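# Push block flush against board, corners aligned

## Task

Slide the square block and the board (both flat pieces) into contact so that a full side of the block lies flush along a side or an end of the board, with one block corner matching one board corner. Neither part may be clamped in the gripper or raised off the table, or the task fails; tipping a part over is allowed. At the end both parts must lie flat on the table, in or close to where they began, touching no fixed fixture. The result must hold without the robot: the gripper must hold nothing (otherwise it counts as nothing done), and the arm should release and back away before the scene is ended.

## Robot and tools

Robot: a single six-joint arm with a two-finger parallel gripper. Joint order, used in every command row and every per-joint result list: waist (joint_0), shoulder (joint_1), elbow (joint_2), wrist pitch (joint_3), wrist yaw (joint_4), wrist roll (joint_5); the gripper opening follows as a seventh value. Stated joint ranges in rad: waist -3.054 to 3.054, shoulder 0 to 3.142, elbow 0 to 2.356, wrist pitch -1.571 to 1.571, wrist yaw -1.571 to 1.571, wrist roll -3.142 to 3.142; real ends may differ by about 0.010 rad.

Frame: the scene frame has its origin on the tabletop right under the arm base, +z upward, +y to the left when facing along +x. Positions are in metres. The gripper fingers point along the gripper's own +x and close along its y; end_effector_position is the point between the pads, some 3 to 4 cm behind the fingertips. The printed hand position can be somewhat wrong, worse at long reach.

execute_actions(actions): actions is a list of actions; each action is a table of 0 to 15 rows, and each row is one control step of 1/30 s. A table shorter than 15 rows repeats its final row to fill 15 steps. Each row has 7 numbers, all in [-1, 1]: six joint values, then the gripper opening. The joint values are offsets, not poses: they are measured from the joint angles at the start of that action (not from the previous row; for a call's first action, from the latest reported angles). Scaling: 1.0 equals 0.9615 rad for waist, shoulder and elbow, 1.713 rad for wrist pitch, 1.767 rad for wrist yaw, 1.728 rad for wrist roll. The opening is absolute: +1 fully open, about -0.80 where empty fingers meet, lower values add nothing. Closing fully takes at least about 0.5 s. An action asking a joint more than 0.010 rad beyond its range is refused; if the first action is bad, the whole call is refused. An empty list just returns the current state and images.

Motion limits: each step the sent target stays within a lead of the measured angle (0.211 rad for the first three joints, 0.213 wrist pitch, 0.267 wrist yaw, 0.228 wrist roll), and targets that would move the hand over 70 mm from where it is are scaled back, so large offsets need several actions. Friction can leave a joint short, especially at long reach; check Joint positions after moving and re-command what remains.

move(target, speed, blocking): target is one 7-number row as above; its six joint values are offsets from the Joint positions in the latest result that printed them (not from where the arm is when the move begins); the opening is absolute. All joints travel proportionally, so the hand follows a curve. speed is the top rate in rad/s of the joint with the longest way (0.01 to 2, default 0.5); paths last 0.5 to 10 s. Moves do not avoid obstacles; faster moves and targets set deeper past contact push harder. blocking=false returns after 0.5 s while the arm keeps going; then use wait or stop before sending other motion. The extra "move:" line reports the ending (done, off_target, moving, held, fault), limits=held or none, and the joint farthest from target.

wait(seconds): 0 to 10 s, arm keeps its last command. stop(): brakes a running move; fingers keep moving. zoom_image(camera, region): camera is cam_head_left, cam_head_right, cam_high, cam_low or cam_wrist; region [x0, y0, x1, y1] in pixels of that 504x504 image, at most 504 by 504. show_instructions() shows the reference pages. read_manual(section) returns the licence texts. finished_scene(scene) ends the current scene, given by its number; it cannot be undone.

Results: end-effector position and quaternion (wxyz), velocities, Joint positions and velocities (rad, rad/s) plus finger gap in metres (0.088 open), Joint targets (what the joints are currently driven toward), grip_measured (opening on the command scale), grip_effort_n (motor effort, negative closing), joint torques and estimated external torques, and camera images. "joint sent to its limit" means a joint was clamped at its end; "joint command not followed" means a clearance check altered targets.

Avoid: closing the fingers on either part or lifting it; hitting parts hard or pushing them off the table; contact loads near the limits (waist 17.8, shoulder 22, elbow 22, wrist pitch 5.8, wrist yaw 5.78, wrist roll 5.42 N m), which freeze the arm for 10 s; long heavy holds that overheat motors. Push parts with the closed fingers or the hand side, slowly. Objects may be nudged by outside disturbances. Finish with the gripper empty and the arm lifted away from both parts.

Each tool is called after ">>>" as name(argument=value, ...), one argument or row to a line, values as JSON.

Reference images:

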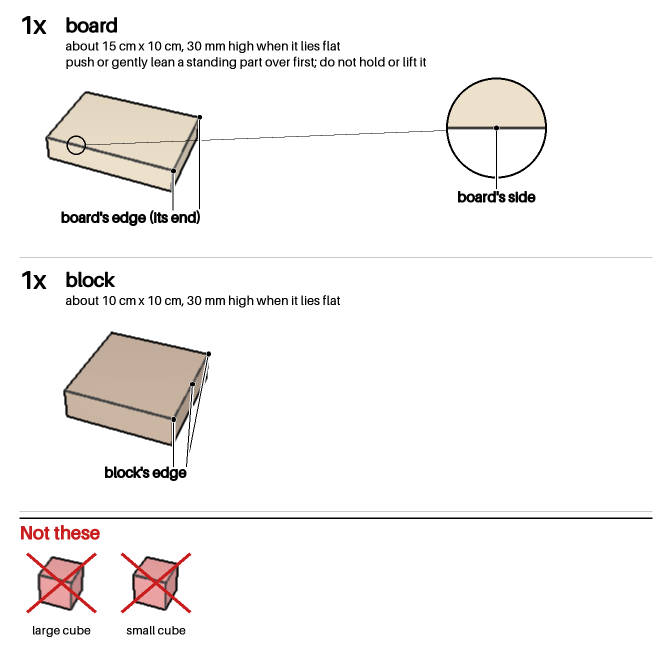

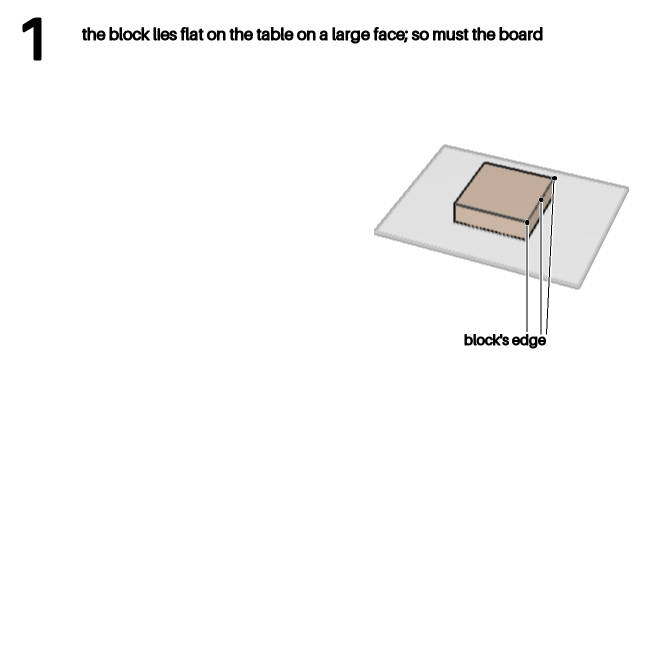

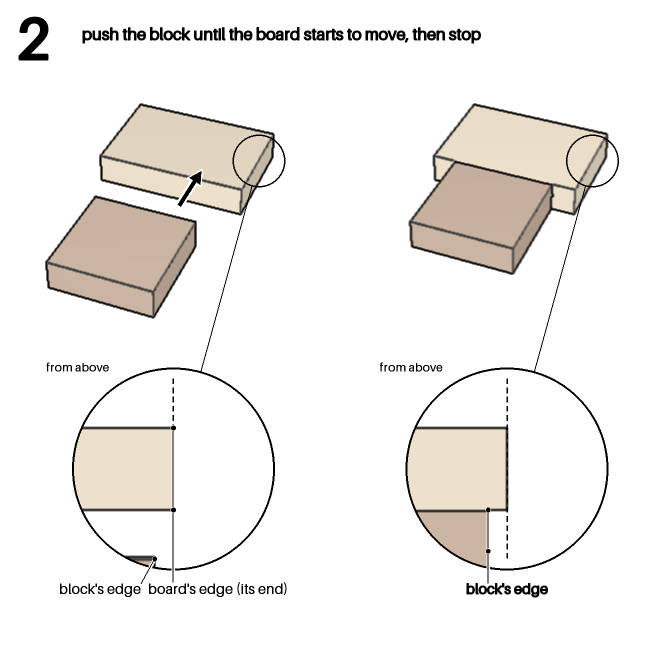

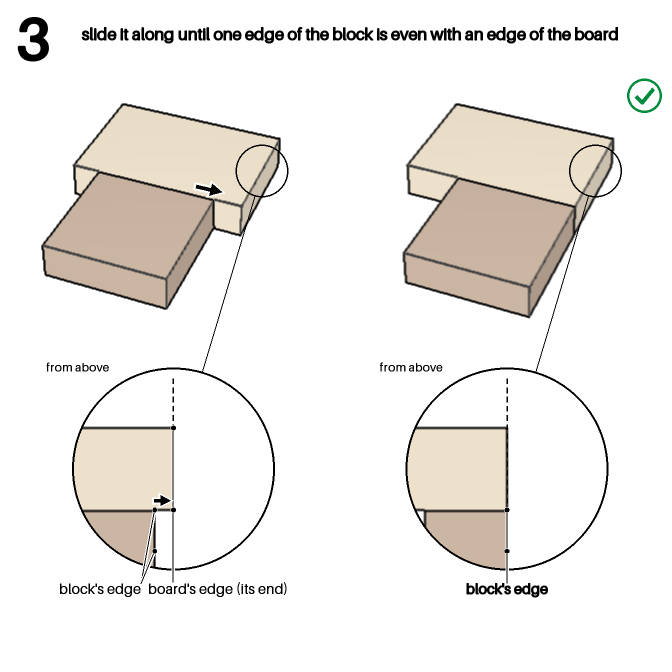

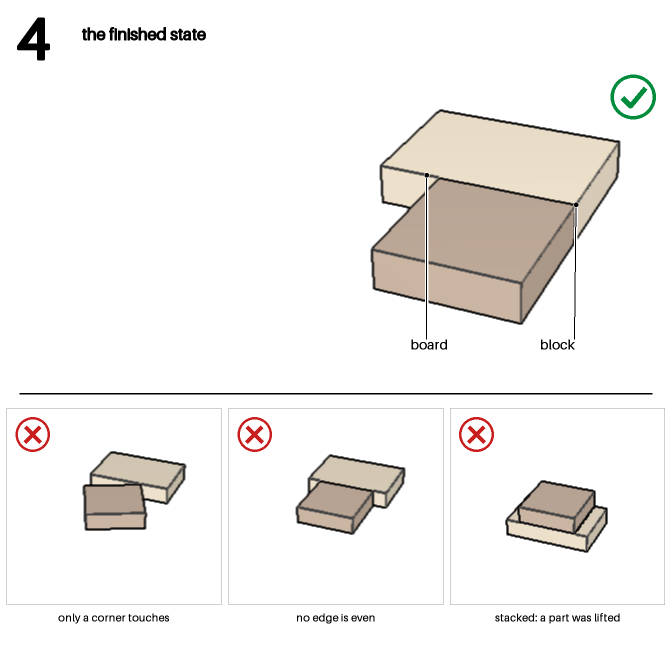

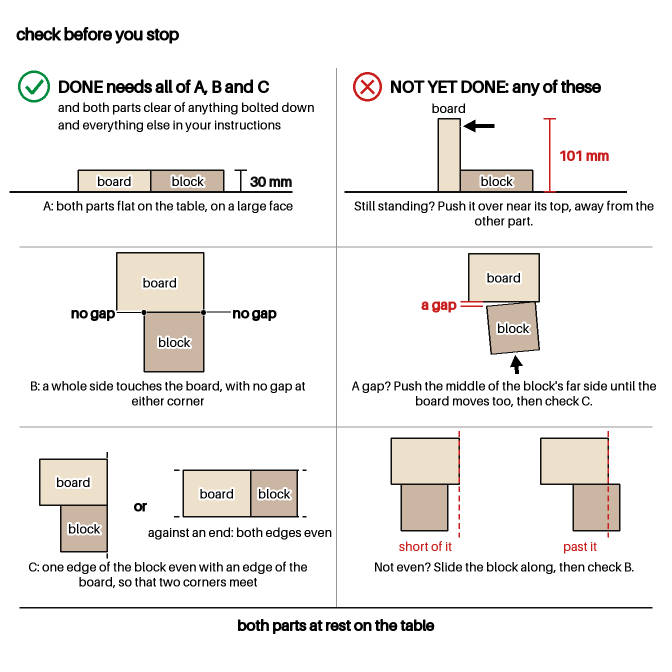

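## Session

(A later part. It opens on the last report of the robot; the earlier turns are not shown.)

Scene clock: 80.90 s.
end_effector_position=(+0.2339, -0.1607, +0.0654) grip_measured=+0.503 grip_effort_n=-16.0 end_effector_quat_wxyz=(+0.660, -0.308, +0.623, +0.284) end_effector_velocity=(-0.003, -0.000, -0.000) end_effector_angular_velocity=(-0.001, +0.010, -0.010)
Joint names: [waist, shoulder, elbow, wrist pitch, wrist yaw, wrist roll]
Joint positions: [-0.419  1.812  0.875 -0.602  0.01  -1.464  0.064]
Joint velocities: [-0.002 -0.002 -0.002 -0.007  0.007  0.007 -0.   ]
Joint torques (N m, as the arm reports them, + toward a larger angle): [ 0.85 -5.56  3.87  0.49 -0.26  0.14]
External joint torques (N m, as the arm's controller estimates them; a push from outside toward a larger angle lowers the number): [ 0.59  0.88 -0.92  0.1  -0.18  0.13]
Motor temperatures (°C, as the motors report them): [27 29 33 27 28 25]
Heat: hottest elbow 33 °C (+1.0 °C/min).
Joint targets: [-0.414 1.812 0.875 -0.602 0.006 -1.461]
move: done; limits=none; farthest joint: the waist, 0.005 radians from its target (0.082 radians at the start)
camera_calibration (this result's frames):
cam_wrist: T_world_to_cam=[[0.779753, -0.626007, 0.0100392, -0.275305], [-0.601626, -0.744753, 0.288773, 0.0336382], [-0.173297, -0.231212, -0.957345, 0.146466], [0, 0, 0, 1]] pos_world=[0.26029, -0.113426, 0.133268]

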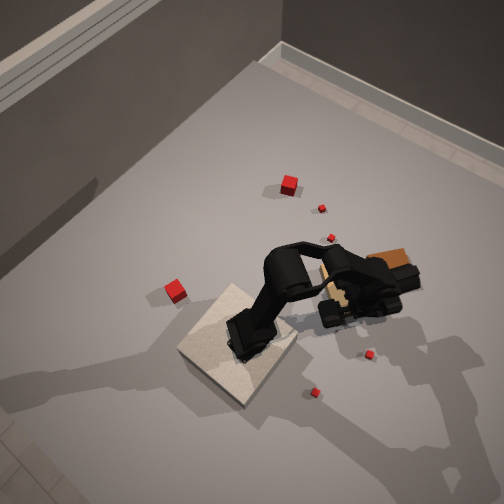

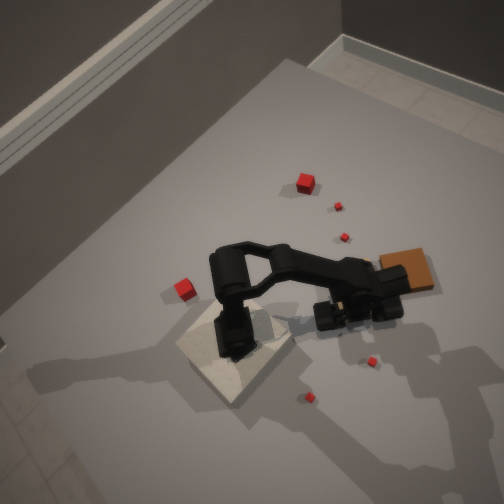

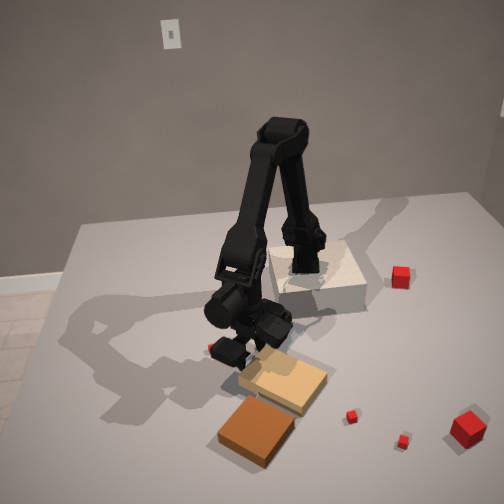

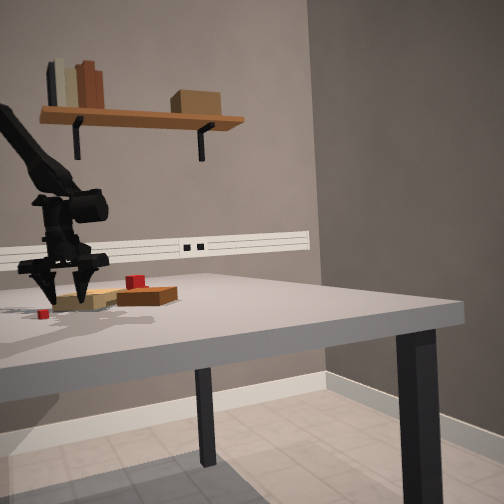

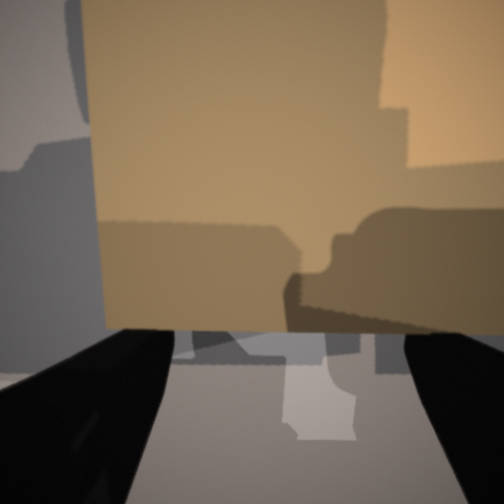

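>>> execute_actions(
  actions=[
    [[-0.03,0,0,0,0,0,0.5]],
    [[0,-0.05,0.04,-0.05,0,0,0.5],[0,-0.08,0.06,-0.075,0,0,0.5],[0,-0.11,0.08,-0.1,0,0,0.5],[0,-0.14,0.1,-0.13,0,0.1,0.5]],
  ],
)

>>> move(
  target=[0.5,-0.135,-0.18,0,0,1,0.5],
  speed=1.5,
)

Scene clock: 97.70 s.
end_effector_position=(+0.2268, -0.1670, +0.1197) grip_measured=+0.503 grip_effort_n=-15.6 end_effector_quat_wxyz=(+0.689, -0.245, +0.646, +0.219) end_effector_velocity=(-0.006, +0.001, -0.002) end_effector_angular_velocity=(+0.011, +0.026, -0.014)
Joint names: [waist, shoulder, elbow, wrist pitch, wrist yaw, wrist roll]
Joint positions: [-0.445  1.678  0.971 -0.823  0.009 -1.295  0.064]
Joint velocities: [-0.007  0.002 -0.002 -0.022  0.007  0.007 -0.   ]
Joint torques (N m, as the arm reports them, + toward a larger angle): [ 0.32 -5.26  4.53  0.44 -0.09  0.13]
External joint torques (N m, as the arm's controller estimates them; a push from outside toward a larger angle lowers the number): [ 0.05  0.83 -0.9   0.06 -0.01  0.13]
External joint torques at the end of the 1st action: [-0.22  0.86 -0.89  0.1   0.06  0.04]
Motor temperatures (°C, as the motors report them): [27 31 33 26 28 25]
Heat: hottest elbow 33 °C (+0.0 °C/min).
Joint targets: [-0.445 1.677 0.971 -0.825 0.009 -1.291]
camera_calibration (this result's frames):
cam_wrist: T_world_to_cam=[[0.643984, -0.764943, 0.0121391, -0.266955], [-0.737342, -0.61636, 0.276456, 0.0626772], [-0.203991, -0.186984, -0.96095, 0.210455], [0, 0, 0, 1]] pos_world=[0.26106, -0.126222, 0.188149]

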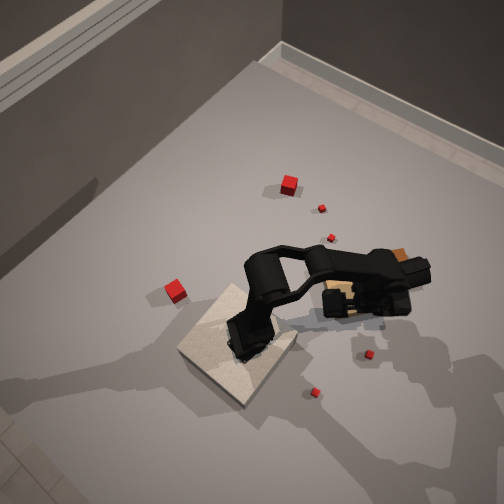

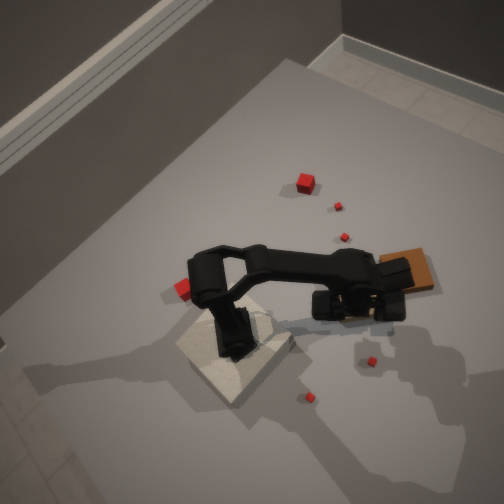

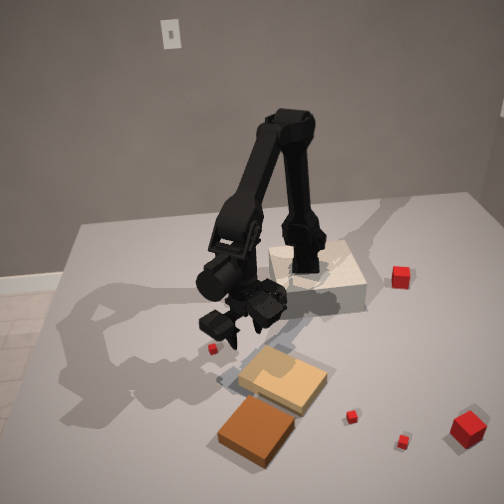

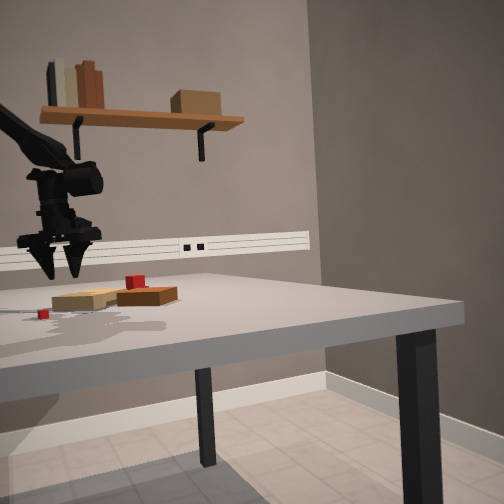

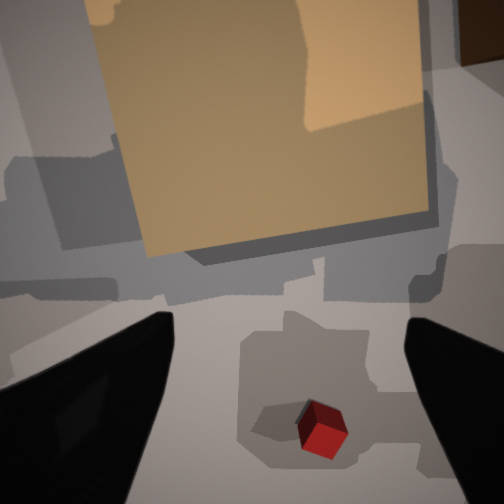

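Scene clock: 99.60 s.
end_effector_position=(+0.2328, -0.0365, +0.1144) grip_measured=+0.503 grip_effort_n=-16.0 end_effector_quat_wxyz=(+0.691, +0.208, +0.665, -0.194) end_effector_velocity=(+0.002, -0.001, +0.001) end_effector_angular_velocity=(+0.006, -0.013, -0.015)
Joint names: [waist, shoulder, elbow, wrist pitch, wrist yaw, wrist roll]
Joint positions: [ 0.033  1.556  0.809 -0.823  0.009  0.43   0.064]
Joint velocities: [-0.007 -0.002  0.002  0.007 -0.007  0.007  0.   ]
Joint torques (N m, as the arm reports them, + toward a larger angle): [ 0.42 -5.11  3.38  0.52  0.01  0.13]
External joint torques (N m, as the arm's controller estimates them; a push from outside toward a larger angle lowers the number): [ 0.34 -0.09 -2.09  0.09  0.    0.13]
Motor temperatures (°C, as the motors report them): [27 31 33 26 28 25]
Heat: hottest elbow 33 °C (+0.0 °C/min).
Joint targets: [0.035 1.548 0.798 -0.823 0.009 0.433]
move: off_target; limits=none; farthest joint: the elbow, 0.011 radians from its target (0.173 radians at the start)
camera_calibration (this result's frames):
cam_wrist: T_world_to_cam=[[-0.516999, -0.852937, -0.0721882, 0.105849], [-0.829425, 0.478326, 0.288547, 0.20905], [-0.211583, 0.209053, -0.954741, 0.246576], [0, 0, 0, 1]] pos_world=[0.280286, -0.0612586, 0.182736]

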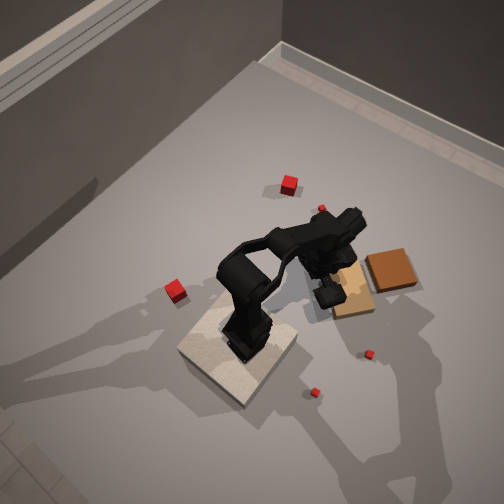

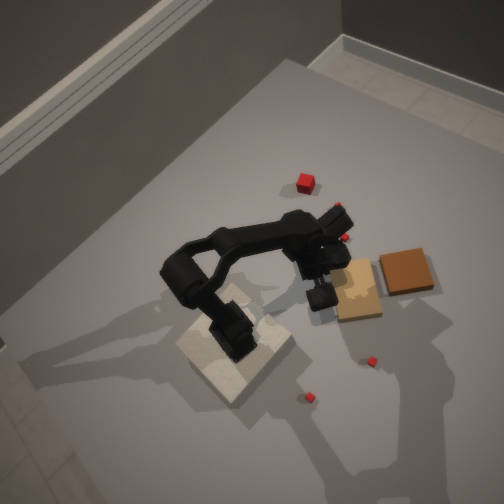

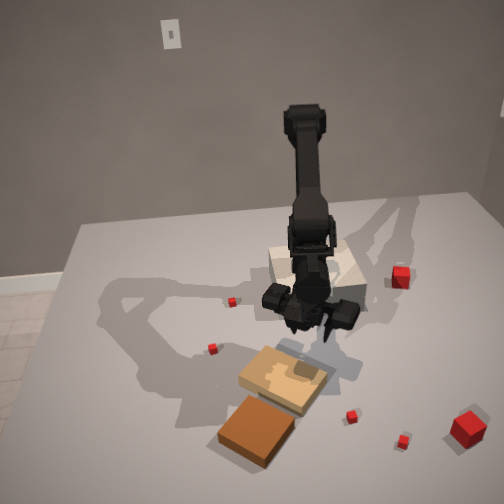

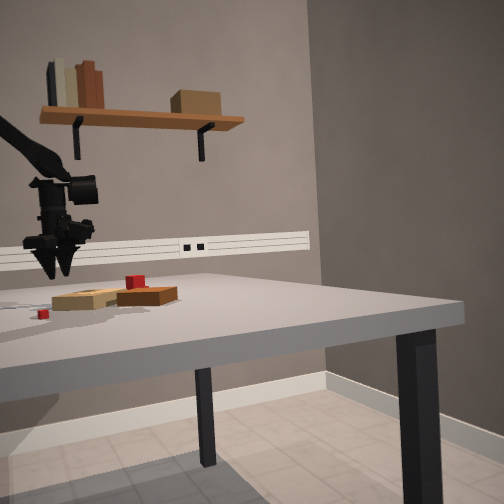

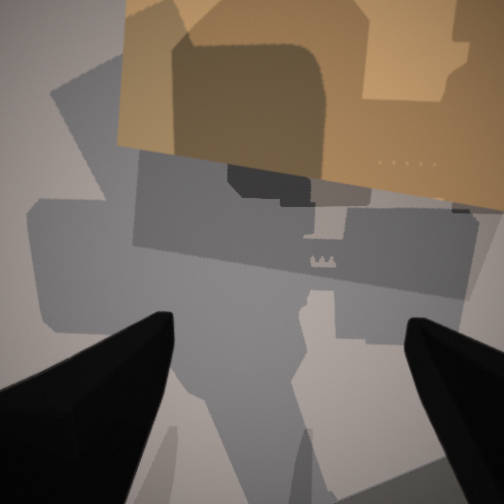

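>>> move(
  target=[0,0.149,-0.132,0.144,-0.005,0.082,0.5],
)

Scene clock: 102.73 s.
end_effector_position=(+0.2316, -0.0341, +0.0618) grip_measured=+0.503 grip_effort_n=-16.0 end_effector_quat_wxyz=(+0.672, +0.257, +0.652, -0.238) end_effector_velocity=(+0.001, -0.001, +0.000) end_effector_angular_velocity=(+0.006, -0.009, +0.015)
Joint names: [waist, shoulder, elbow, wrist pitch, wrist yaw, wrist roll]
Joint positions: [ 0.033  1.689  0.691 -0.578  0.002  0.568  0.064]
Joint velocities: [-0.007 -0.002 -0.002  0.007 -0.007 -0.022 -0.   ]
Joint torques (N m, as the arm reports them, + toward a larger angle): [ 0.2  -3.47  2.86  0.62 -0.08  0.13]
External joint torques (N m, as the arm's controller estimates them; a push from outside toward a larger angle lowers the number): [ 0.08  1.76 -1.79  0.21 -0.09  0.13]
Motor temperatures (°C, as the motors report them): [27 31 33 26 28 25]
Heat: hottest elbow 33 °C (-1.0 °C/min).
Joint targets: [0.033 1.700 0.682 -0.576 0.000 0.571]
move: off_target; limits=none; farthest joint: the shoulder, 0.011 radians from its target (0.143 radians at the start)
camera_calibration (this result's frames):
cam_wrist: T_world_to_cam=[[-0.629825, -0.77273, -0.0788042, 0.132733], [-0.754134, 0.584044, 0.30029, 0.207533], [-0.186018, 0.248559, -0.950587, 0.190714], [0, 0, 0, 1]] pos_world=[0.275583, -0.0660449, 0.12943]

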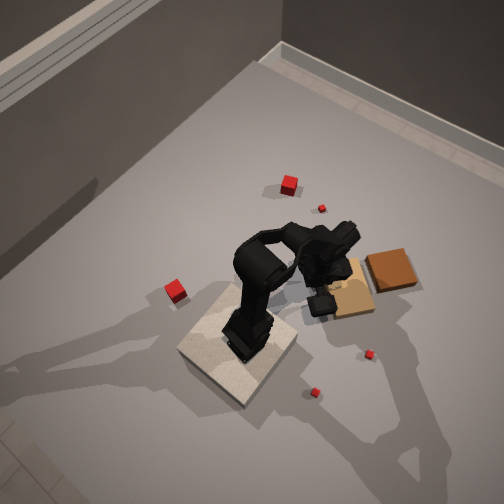

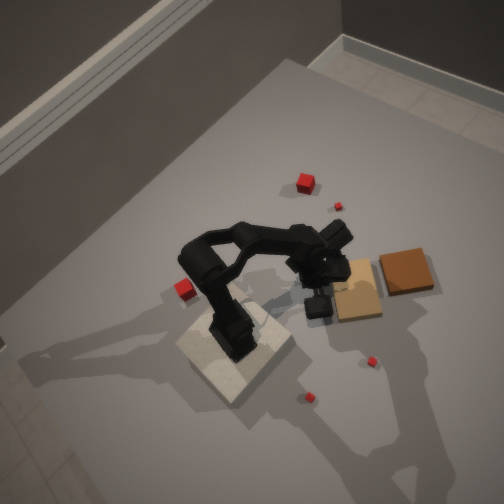

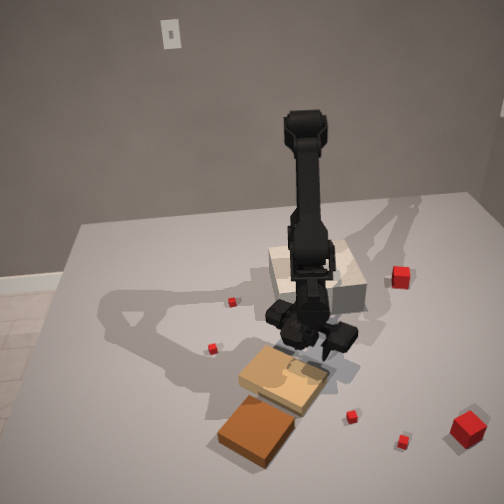

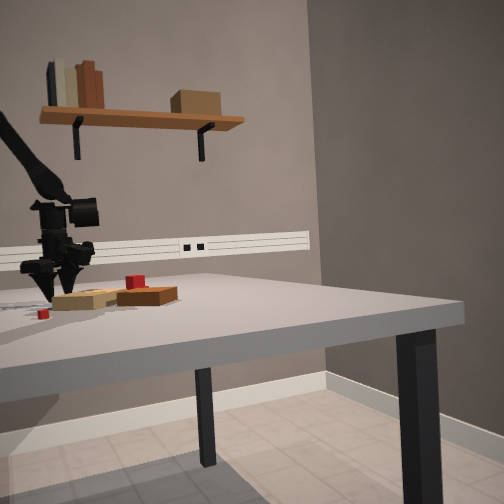

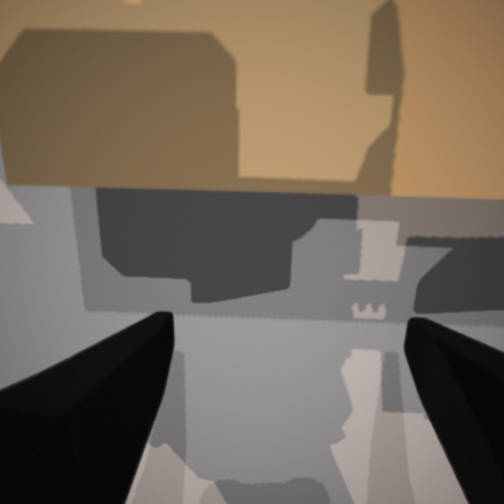

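>>> move(
  target=[-0.119,0.191,0.238,-0.027,0,-0.06,0.5],
  speed=0.13,
)

>>> zoom_image(
  camera="cam_high",
  region=[190, 330, 340, 480],
)

Scene clock: 108.67 s.
end_effector_position=(+0.2767, -0.0714, +0.0640) grip_measured=+0.503 grip_effort_n=-15.6 end_effector_quat_wxyz=(+0.671, +0.262, +0.651, -0.239) end_effector_velocity=(+0.002, -0.002, -0.000) end_effector_angular_velocity=(+0.005, -0.009, +0.015)
Joint names: [waist, shoulder, elbow, wrist pitch, wrist yaw, wrist roll]
Joint positions: [-0.076  1.855  0.909 -0.63  -0.002  0.468  0.064]
Joint velocities: [-0.007  0.002  0.002  0.007 -0.007 -0.022  0.   ]
Joint torques (N m, as the arm reports them, + toward a larger angle): [-0.31 -4.19  4.95  0.89  0.17 -0.08]
External joint torques (N m, as the arm's controller estimates them; a push from outside toward a larger angle lowers the number): [-0.49  2.54  0.07  0.46  0.17 -0.08]
Motor temperatures (°C, as the motors report them): [27 31 33 26 27 25]
Heat: hottest elbow 33 °C (-1.0 °C/min).
Joint targets: [-0.082 1.872 0.920 -0.624 0.002 0.464]
move: off_target; limits=none; farthest joint: the shoulder, 0.018 radians from its target (0.184 radians at the start)
camera_calibration (this result's frames):
cam_wrist: T_world_to_cam=[[-0.636662, -0.766635, -0.0832545, 0.135082], [-0.749192, 0.589348, 0.302294, 0.261577], [-0.182683, 0.254833, -0.949572, 0.209952], [0, 0, 0, 1]] pos_world=[0.320328, -0.104103, 0.131538]

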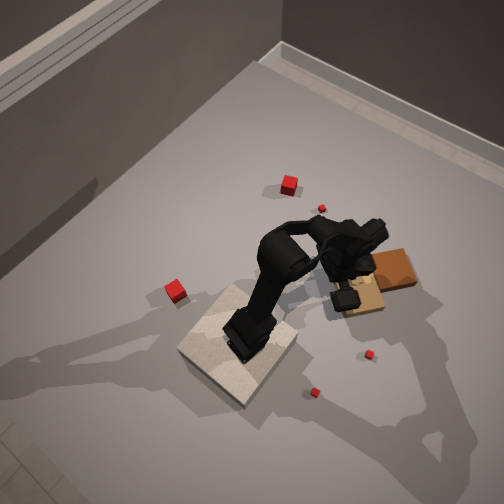

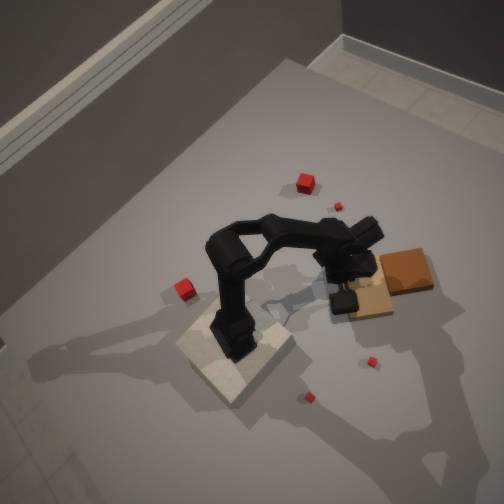

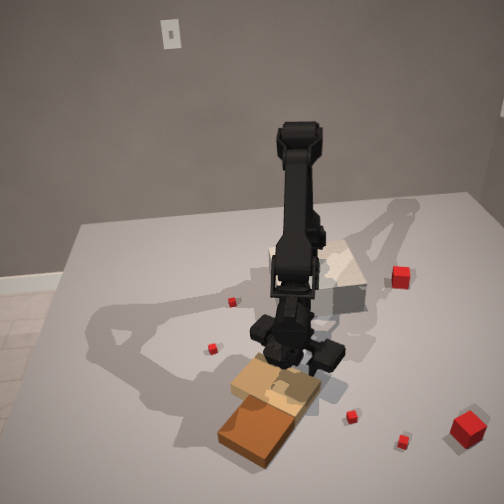

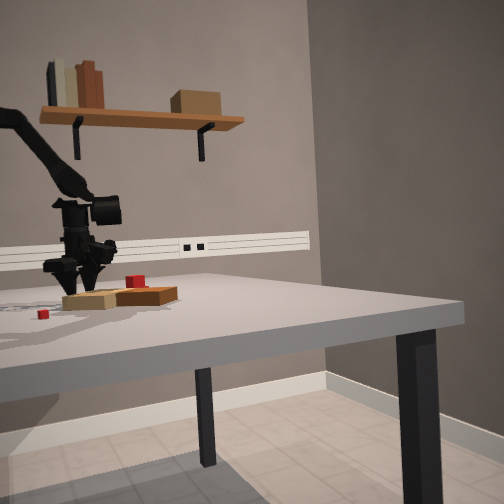

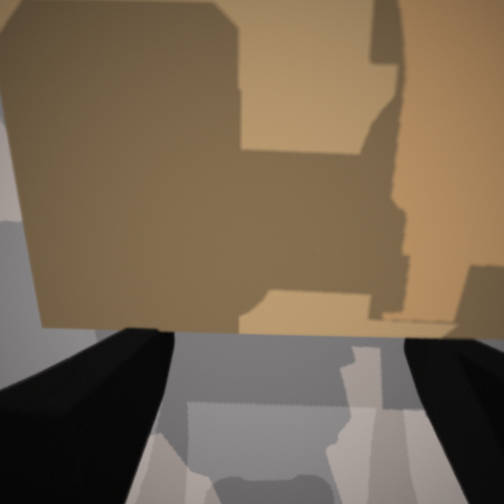

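Region (190, 330, 340, 480) of cam_high's 504x504 image, scaled by 3.360, with more detail than that image has.

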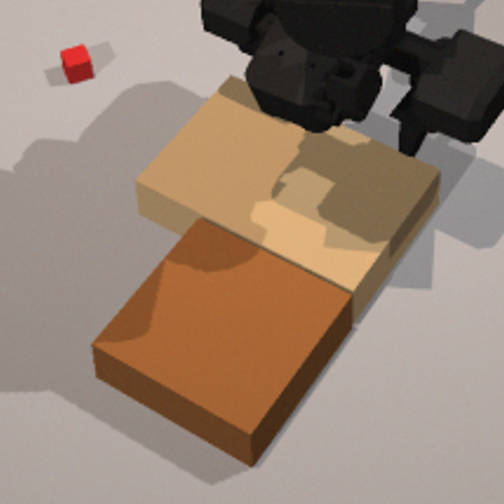

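About 6 mm more.

>>> move(
  target=[-0.016,0.036,0.036,0,0,-0.008,0.5],
  speed=0.05,
)

>>> move(
  target=[0.06,-0.16,-0.12,0,0,0,0.5],
  speed=0.4,
)

>>> move(
  target=[0.5,-0.4,0,-0.15,0,0,0.5],
  speed=1,
)

>>> zoom_image(
  camera="cam_high",
  region=[230, 370, 330, 470],
)

>>> zoom_image(
  camera="cam_head_left",
  region=[320, 230, 430, 340],
)

Scene clock: 114.53 s.
end_effector_position=(+0.2794, -0.0737, +0.0639) grip_measured=+0.503 grip_effort_n=-15.1 end_effector_quat_wxyz=(+0.669, +0.263, +0.654, -0.237) end_effector_velocity=(-0.001, +0.004, +0.000) end_effector_angular_velocity=(+0.022, +0.001, +0.025)
Joint names: [waist, shoulder, elbow, wrist pitch, wrist yaw, wrist roll]
Joint positions: [-0.084  1.87   0.93  -0.642 -0.007  0.459  0.064]
Joint velocities: [ 0.002 -0.002 -0.002 -0.007 -0.022 -0.022 -0.   ]
Joint torques (N m, as the arm reports them, + toward a larger angle): [-0.48 -4.04  5.32  1.41  0.22 -0.09]
External joint torques (N m, as the arm's controller estimates them; a push from outside toward a larger angle lowers the number): [-0.71  2.8   0.51  1.02  0.24 -0.08]
Motor temperatures (°C, as the motors report them): [27 31 33 26 27 25]
Heat: hottest elbow 33 °C (-1.0 °C/min).
Joint targets: [-0.091 1.890 0.944 -0.630 -0.002 0.455]
move: off_target; limits=none; farthest joint: the shoulder, 0.019 radians from its target (0.035 radians at the start)
camera_calibration (this result's frames):
cam_wrist: T_world_to_cam=[[-0.635694, -0.767235, -0.0851059, 0.134856], [-0.748591, 0.585797, 0.310568, 0.263956], [-0.188424, 0.261136, -0.946734, 0.212859], [0, 0, 0, 1]] pos_world=[0.32343, -0.106744, 0.131022]

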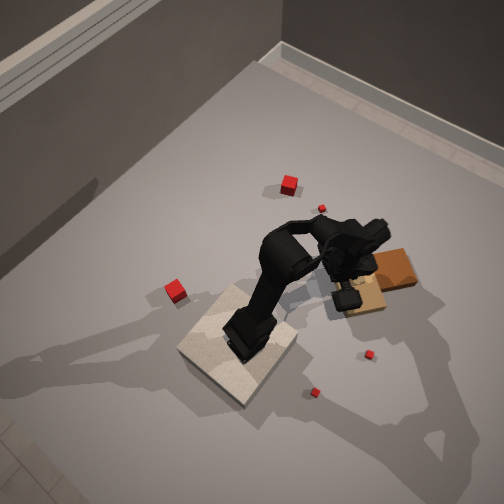

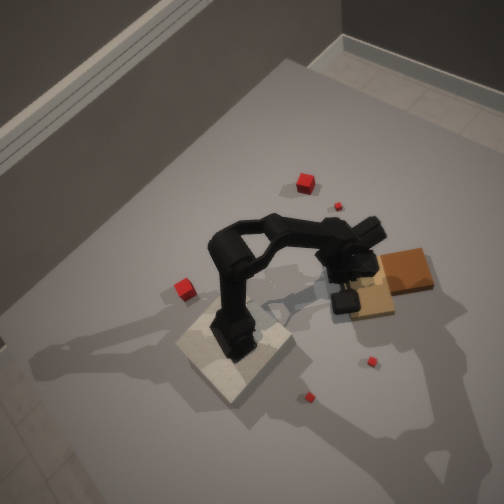

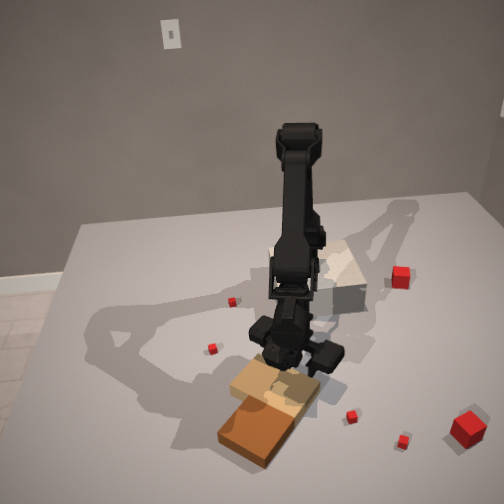

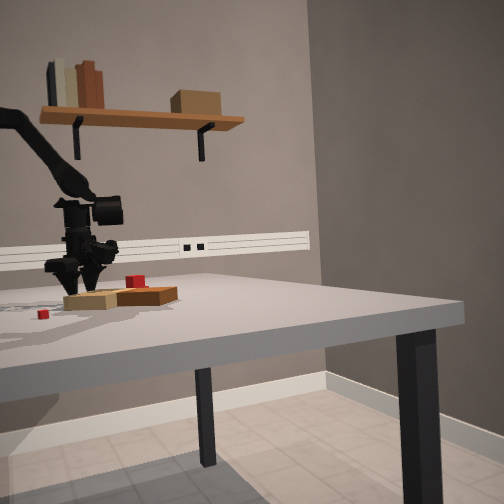

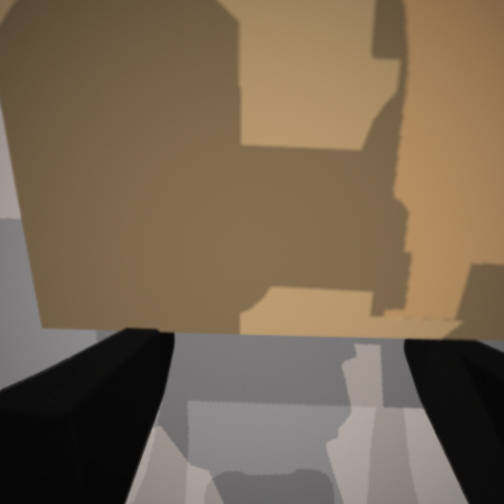

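Scene clock: 115.40 s.
end_effector_position=(+0.2608, -0.0539, +0.0799) grip_measured=+0.503 grip_effort_n=-15.1 end_effector_quat_wxyz=(+0.689, +0.246, +0.646, -0.217) end_effector_velocity=(-0.001, -0.002, +0.000) end_effector_angular_velocity=(-0.009, -0.006, +0.004)
Joint names: [waist, shoulder, elbow, wrist pitch, wrist yaw, wrist roll]
Joint positions: [-0.029  1.726  0.825 -0.641 -0.007  0.459  0.064]
Joint velocities: [-0.002 -0.007 -0.007  0.007  0.007 -0.007 -0.   ]
Joint torques (N m, as the arm reports them, + toward a larger angle): [ 0.47 -5.94  3.09  0.51 -0.01  0.04]
External joint torques (N m, as the arm's controller estimates them; a push from outside toward a larger angle lowers the number): [ 0.29  0.01 -1.95  0.04 -0.01  0.04]
Motor temperatures (°C, as the motors report them): [27 31 33 26 27 25]
Heat: hottest elbow 33 °C (-1.0 °C/min).
Joint targets: [-0.026 1.716 0.815 -0.642 -0.007 0.459]
move: done; limits=none; farthest joint: the elbow, 0.010 radians from its target (0.115 radians at the start)
camera_calibration (this result's frames):
cam_wrist: T_world_to_cam=[[-0.589436, -0.801529, -0.100582, 0.126892], [-0.791058, 0.547487, 0.27292, 0.245476], [-0.163685, 0.240435, -0.956764, 0.212513], [0, 0, 0, 1]] pos_world=[0.303765, -0.0837828, 0.149092]

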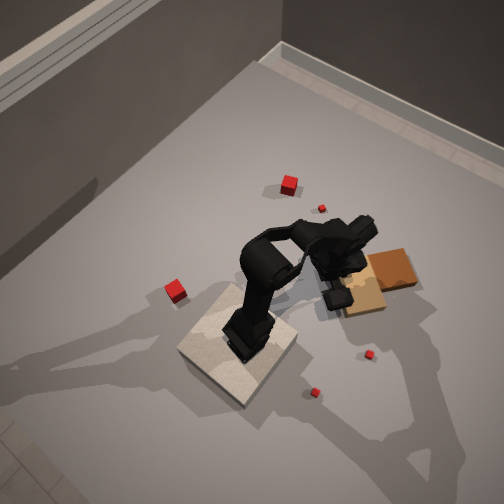

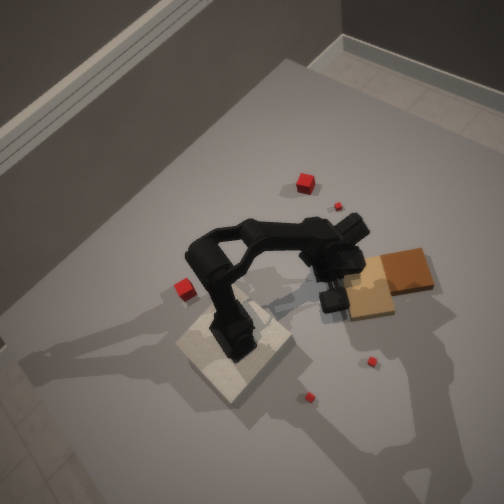

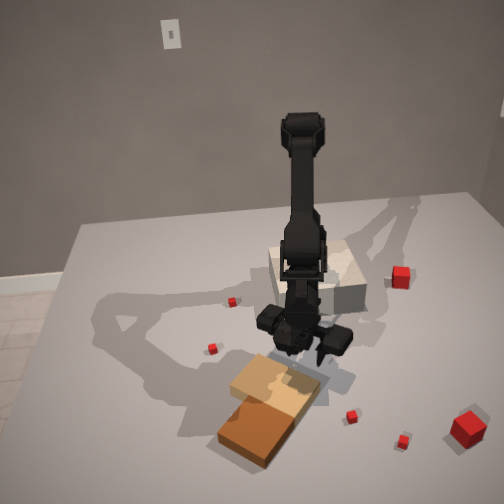

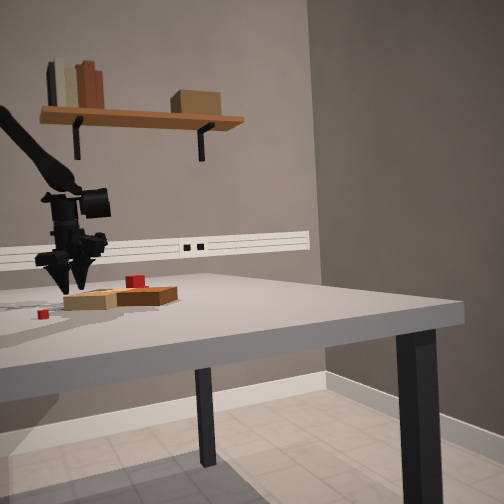

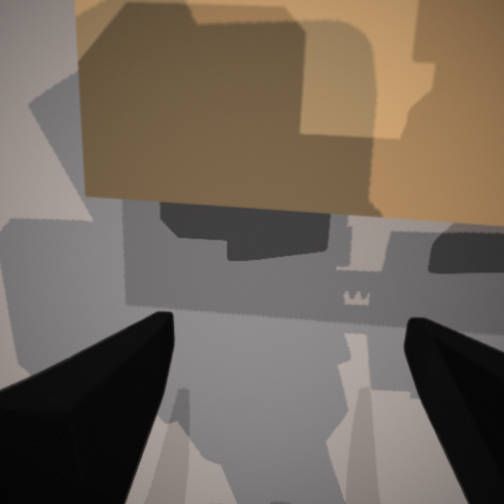

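Scene clock: 116.47 s.
end_effector_position=(+0.2247, +0.0630, +0.1638) grip_measured=+0.503 grip_effort_n=-15.6 end_effector_quat_wxyz=(+0.764, +0.095, +0.638, -0.037) end_effector_velocity=(-0.004, -0.003, +0.001) end_effector_angular_velocity=(-0.011, +0.009, +0.003)
Joint names: [waist, shoulder, elbow, wrist pitch, wrist yaw, wrist roll]
Joint positions: [ 0.449  1.348  0.825 -0.895 -0.008  0.459  0.064]
Joint velocities: [-0.002 -0.012 -0.002 -0.022  0.007 -0.007 -0.   ]
Joint torques (N m, as the arm reports them, + toward a larger angle): [ 0.31 -4.27  5.09  0.66  0.05  0.03]
External joint torques (N m, as the arm's controller estimates them; a push from outside toward a larger angle lowers the number): [ 0.3  -0.17 -1.03 -0.04  0.03  0.04]
Motor temperatures (°C, as the motors report them): [27 31 33 26 27 25]
Heat: hottest elbow 33 °C (-1.0 °C/min).
Joint targets: [0.452 1.341 0.825 -0.898 -0.007 0.459]
move: done; limits=none; farthest joint: the shoulder, 0.007 radians from its target (0.384 radians at the start)
camera_calibration (this result's frames):
cam_wrist: T_world_to_cam=[[-0.141404, -0.980558, -0.136056, 0.124097], [-0.981523, 0.120973, 0.148248, 0.22013], [-0.128907, 0.154505, -0.979546, 0.260122], [0, 0, 0, 1]] pos_world=[0.267142, 0.0548642, 0.239052]

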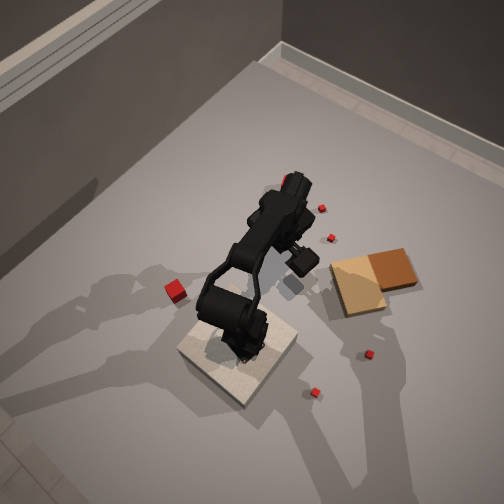

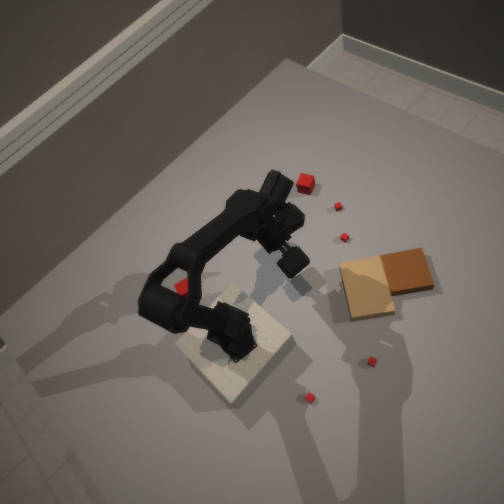

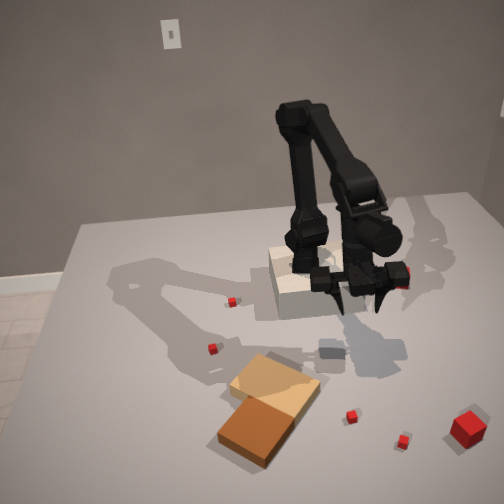

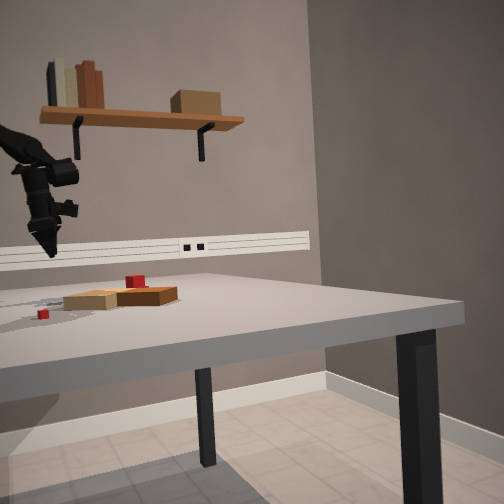

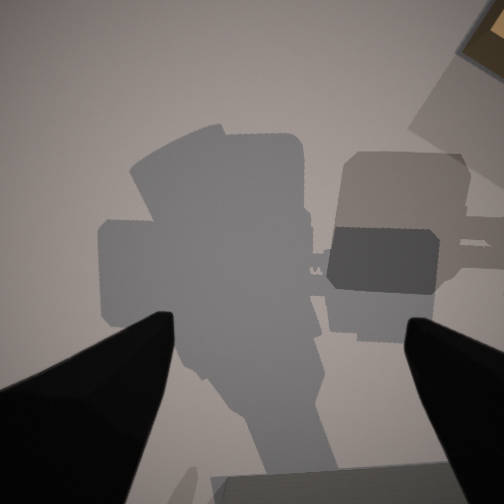

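Region (230, 370, 330, 470) of cam_high's 504x504 image, scaled by 5.040, with more detail than that image has.

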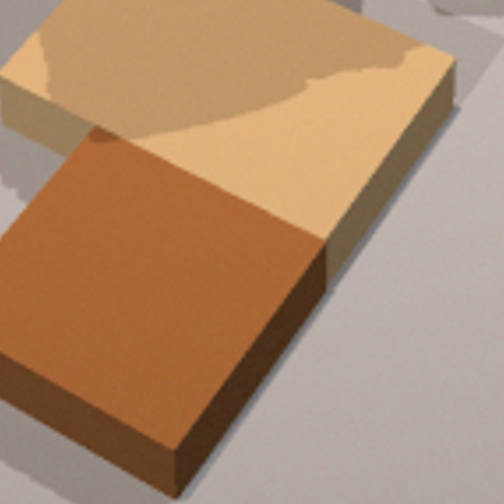

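Region (320, 230, 430, 340) of cam_head_left's 504x504 image, scaled by 4.582, with more detail than that image has.

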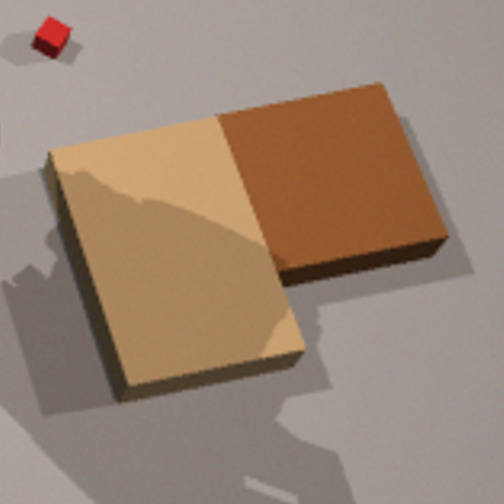

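>>> finished_scene(
  scene=1,
)

The scene is finished: the task was done.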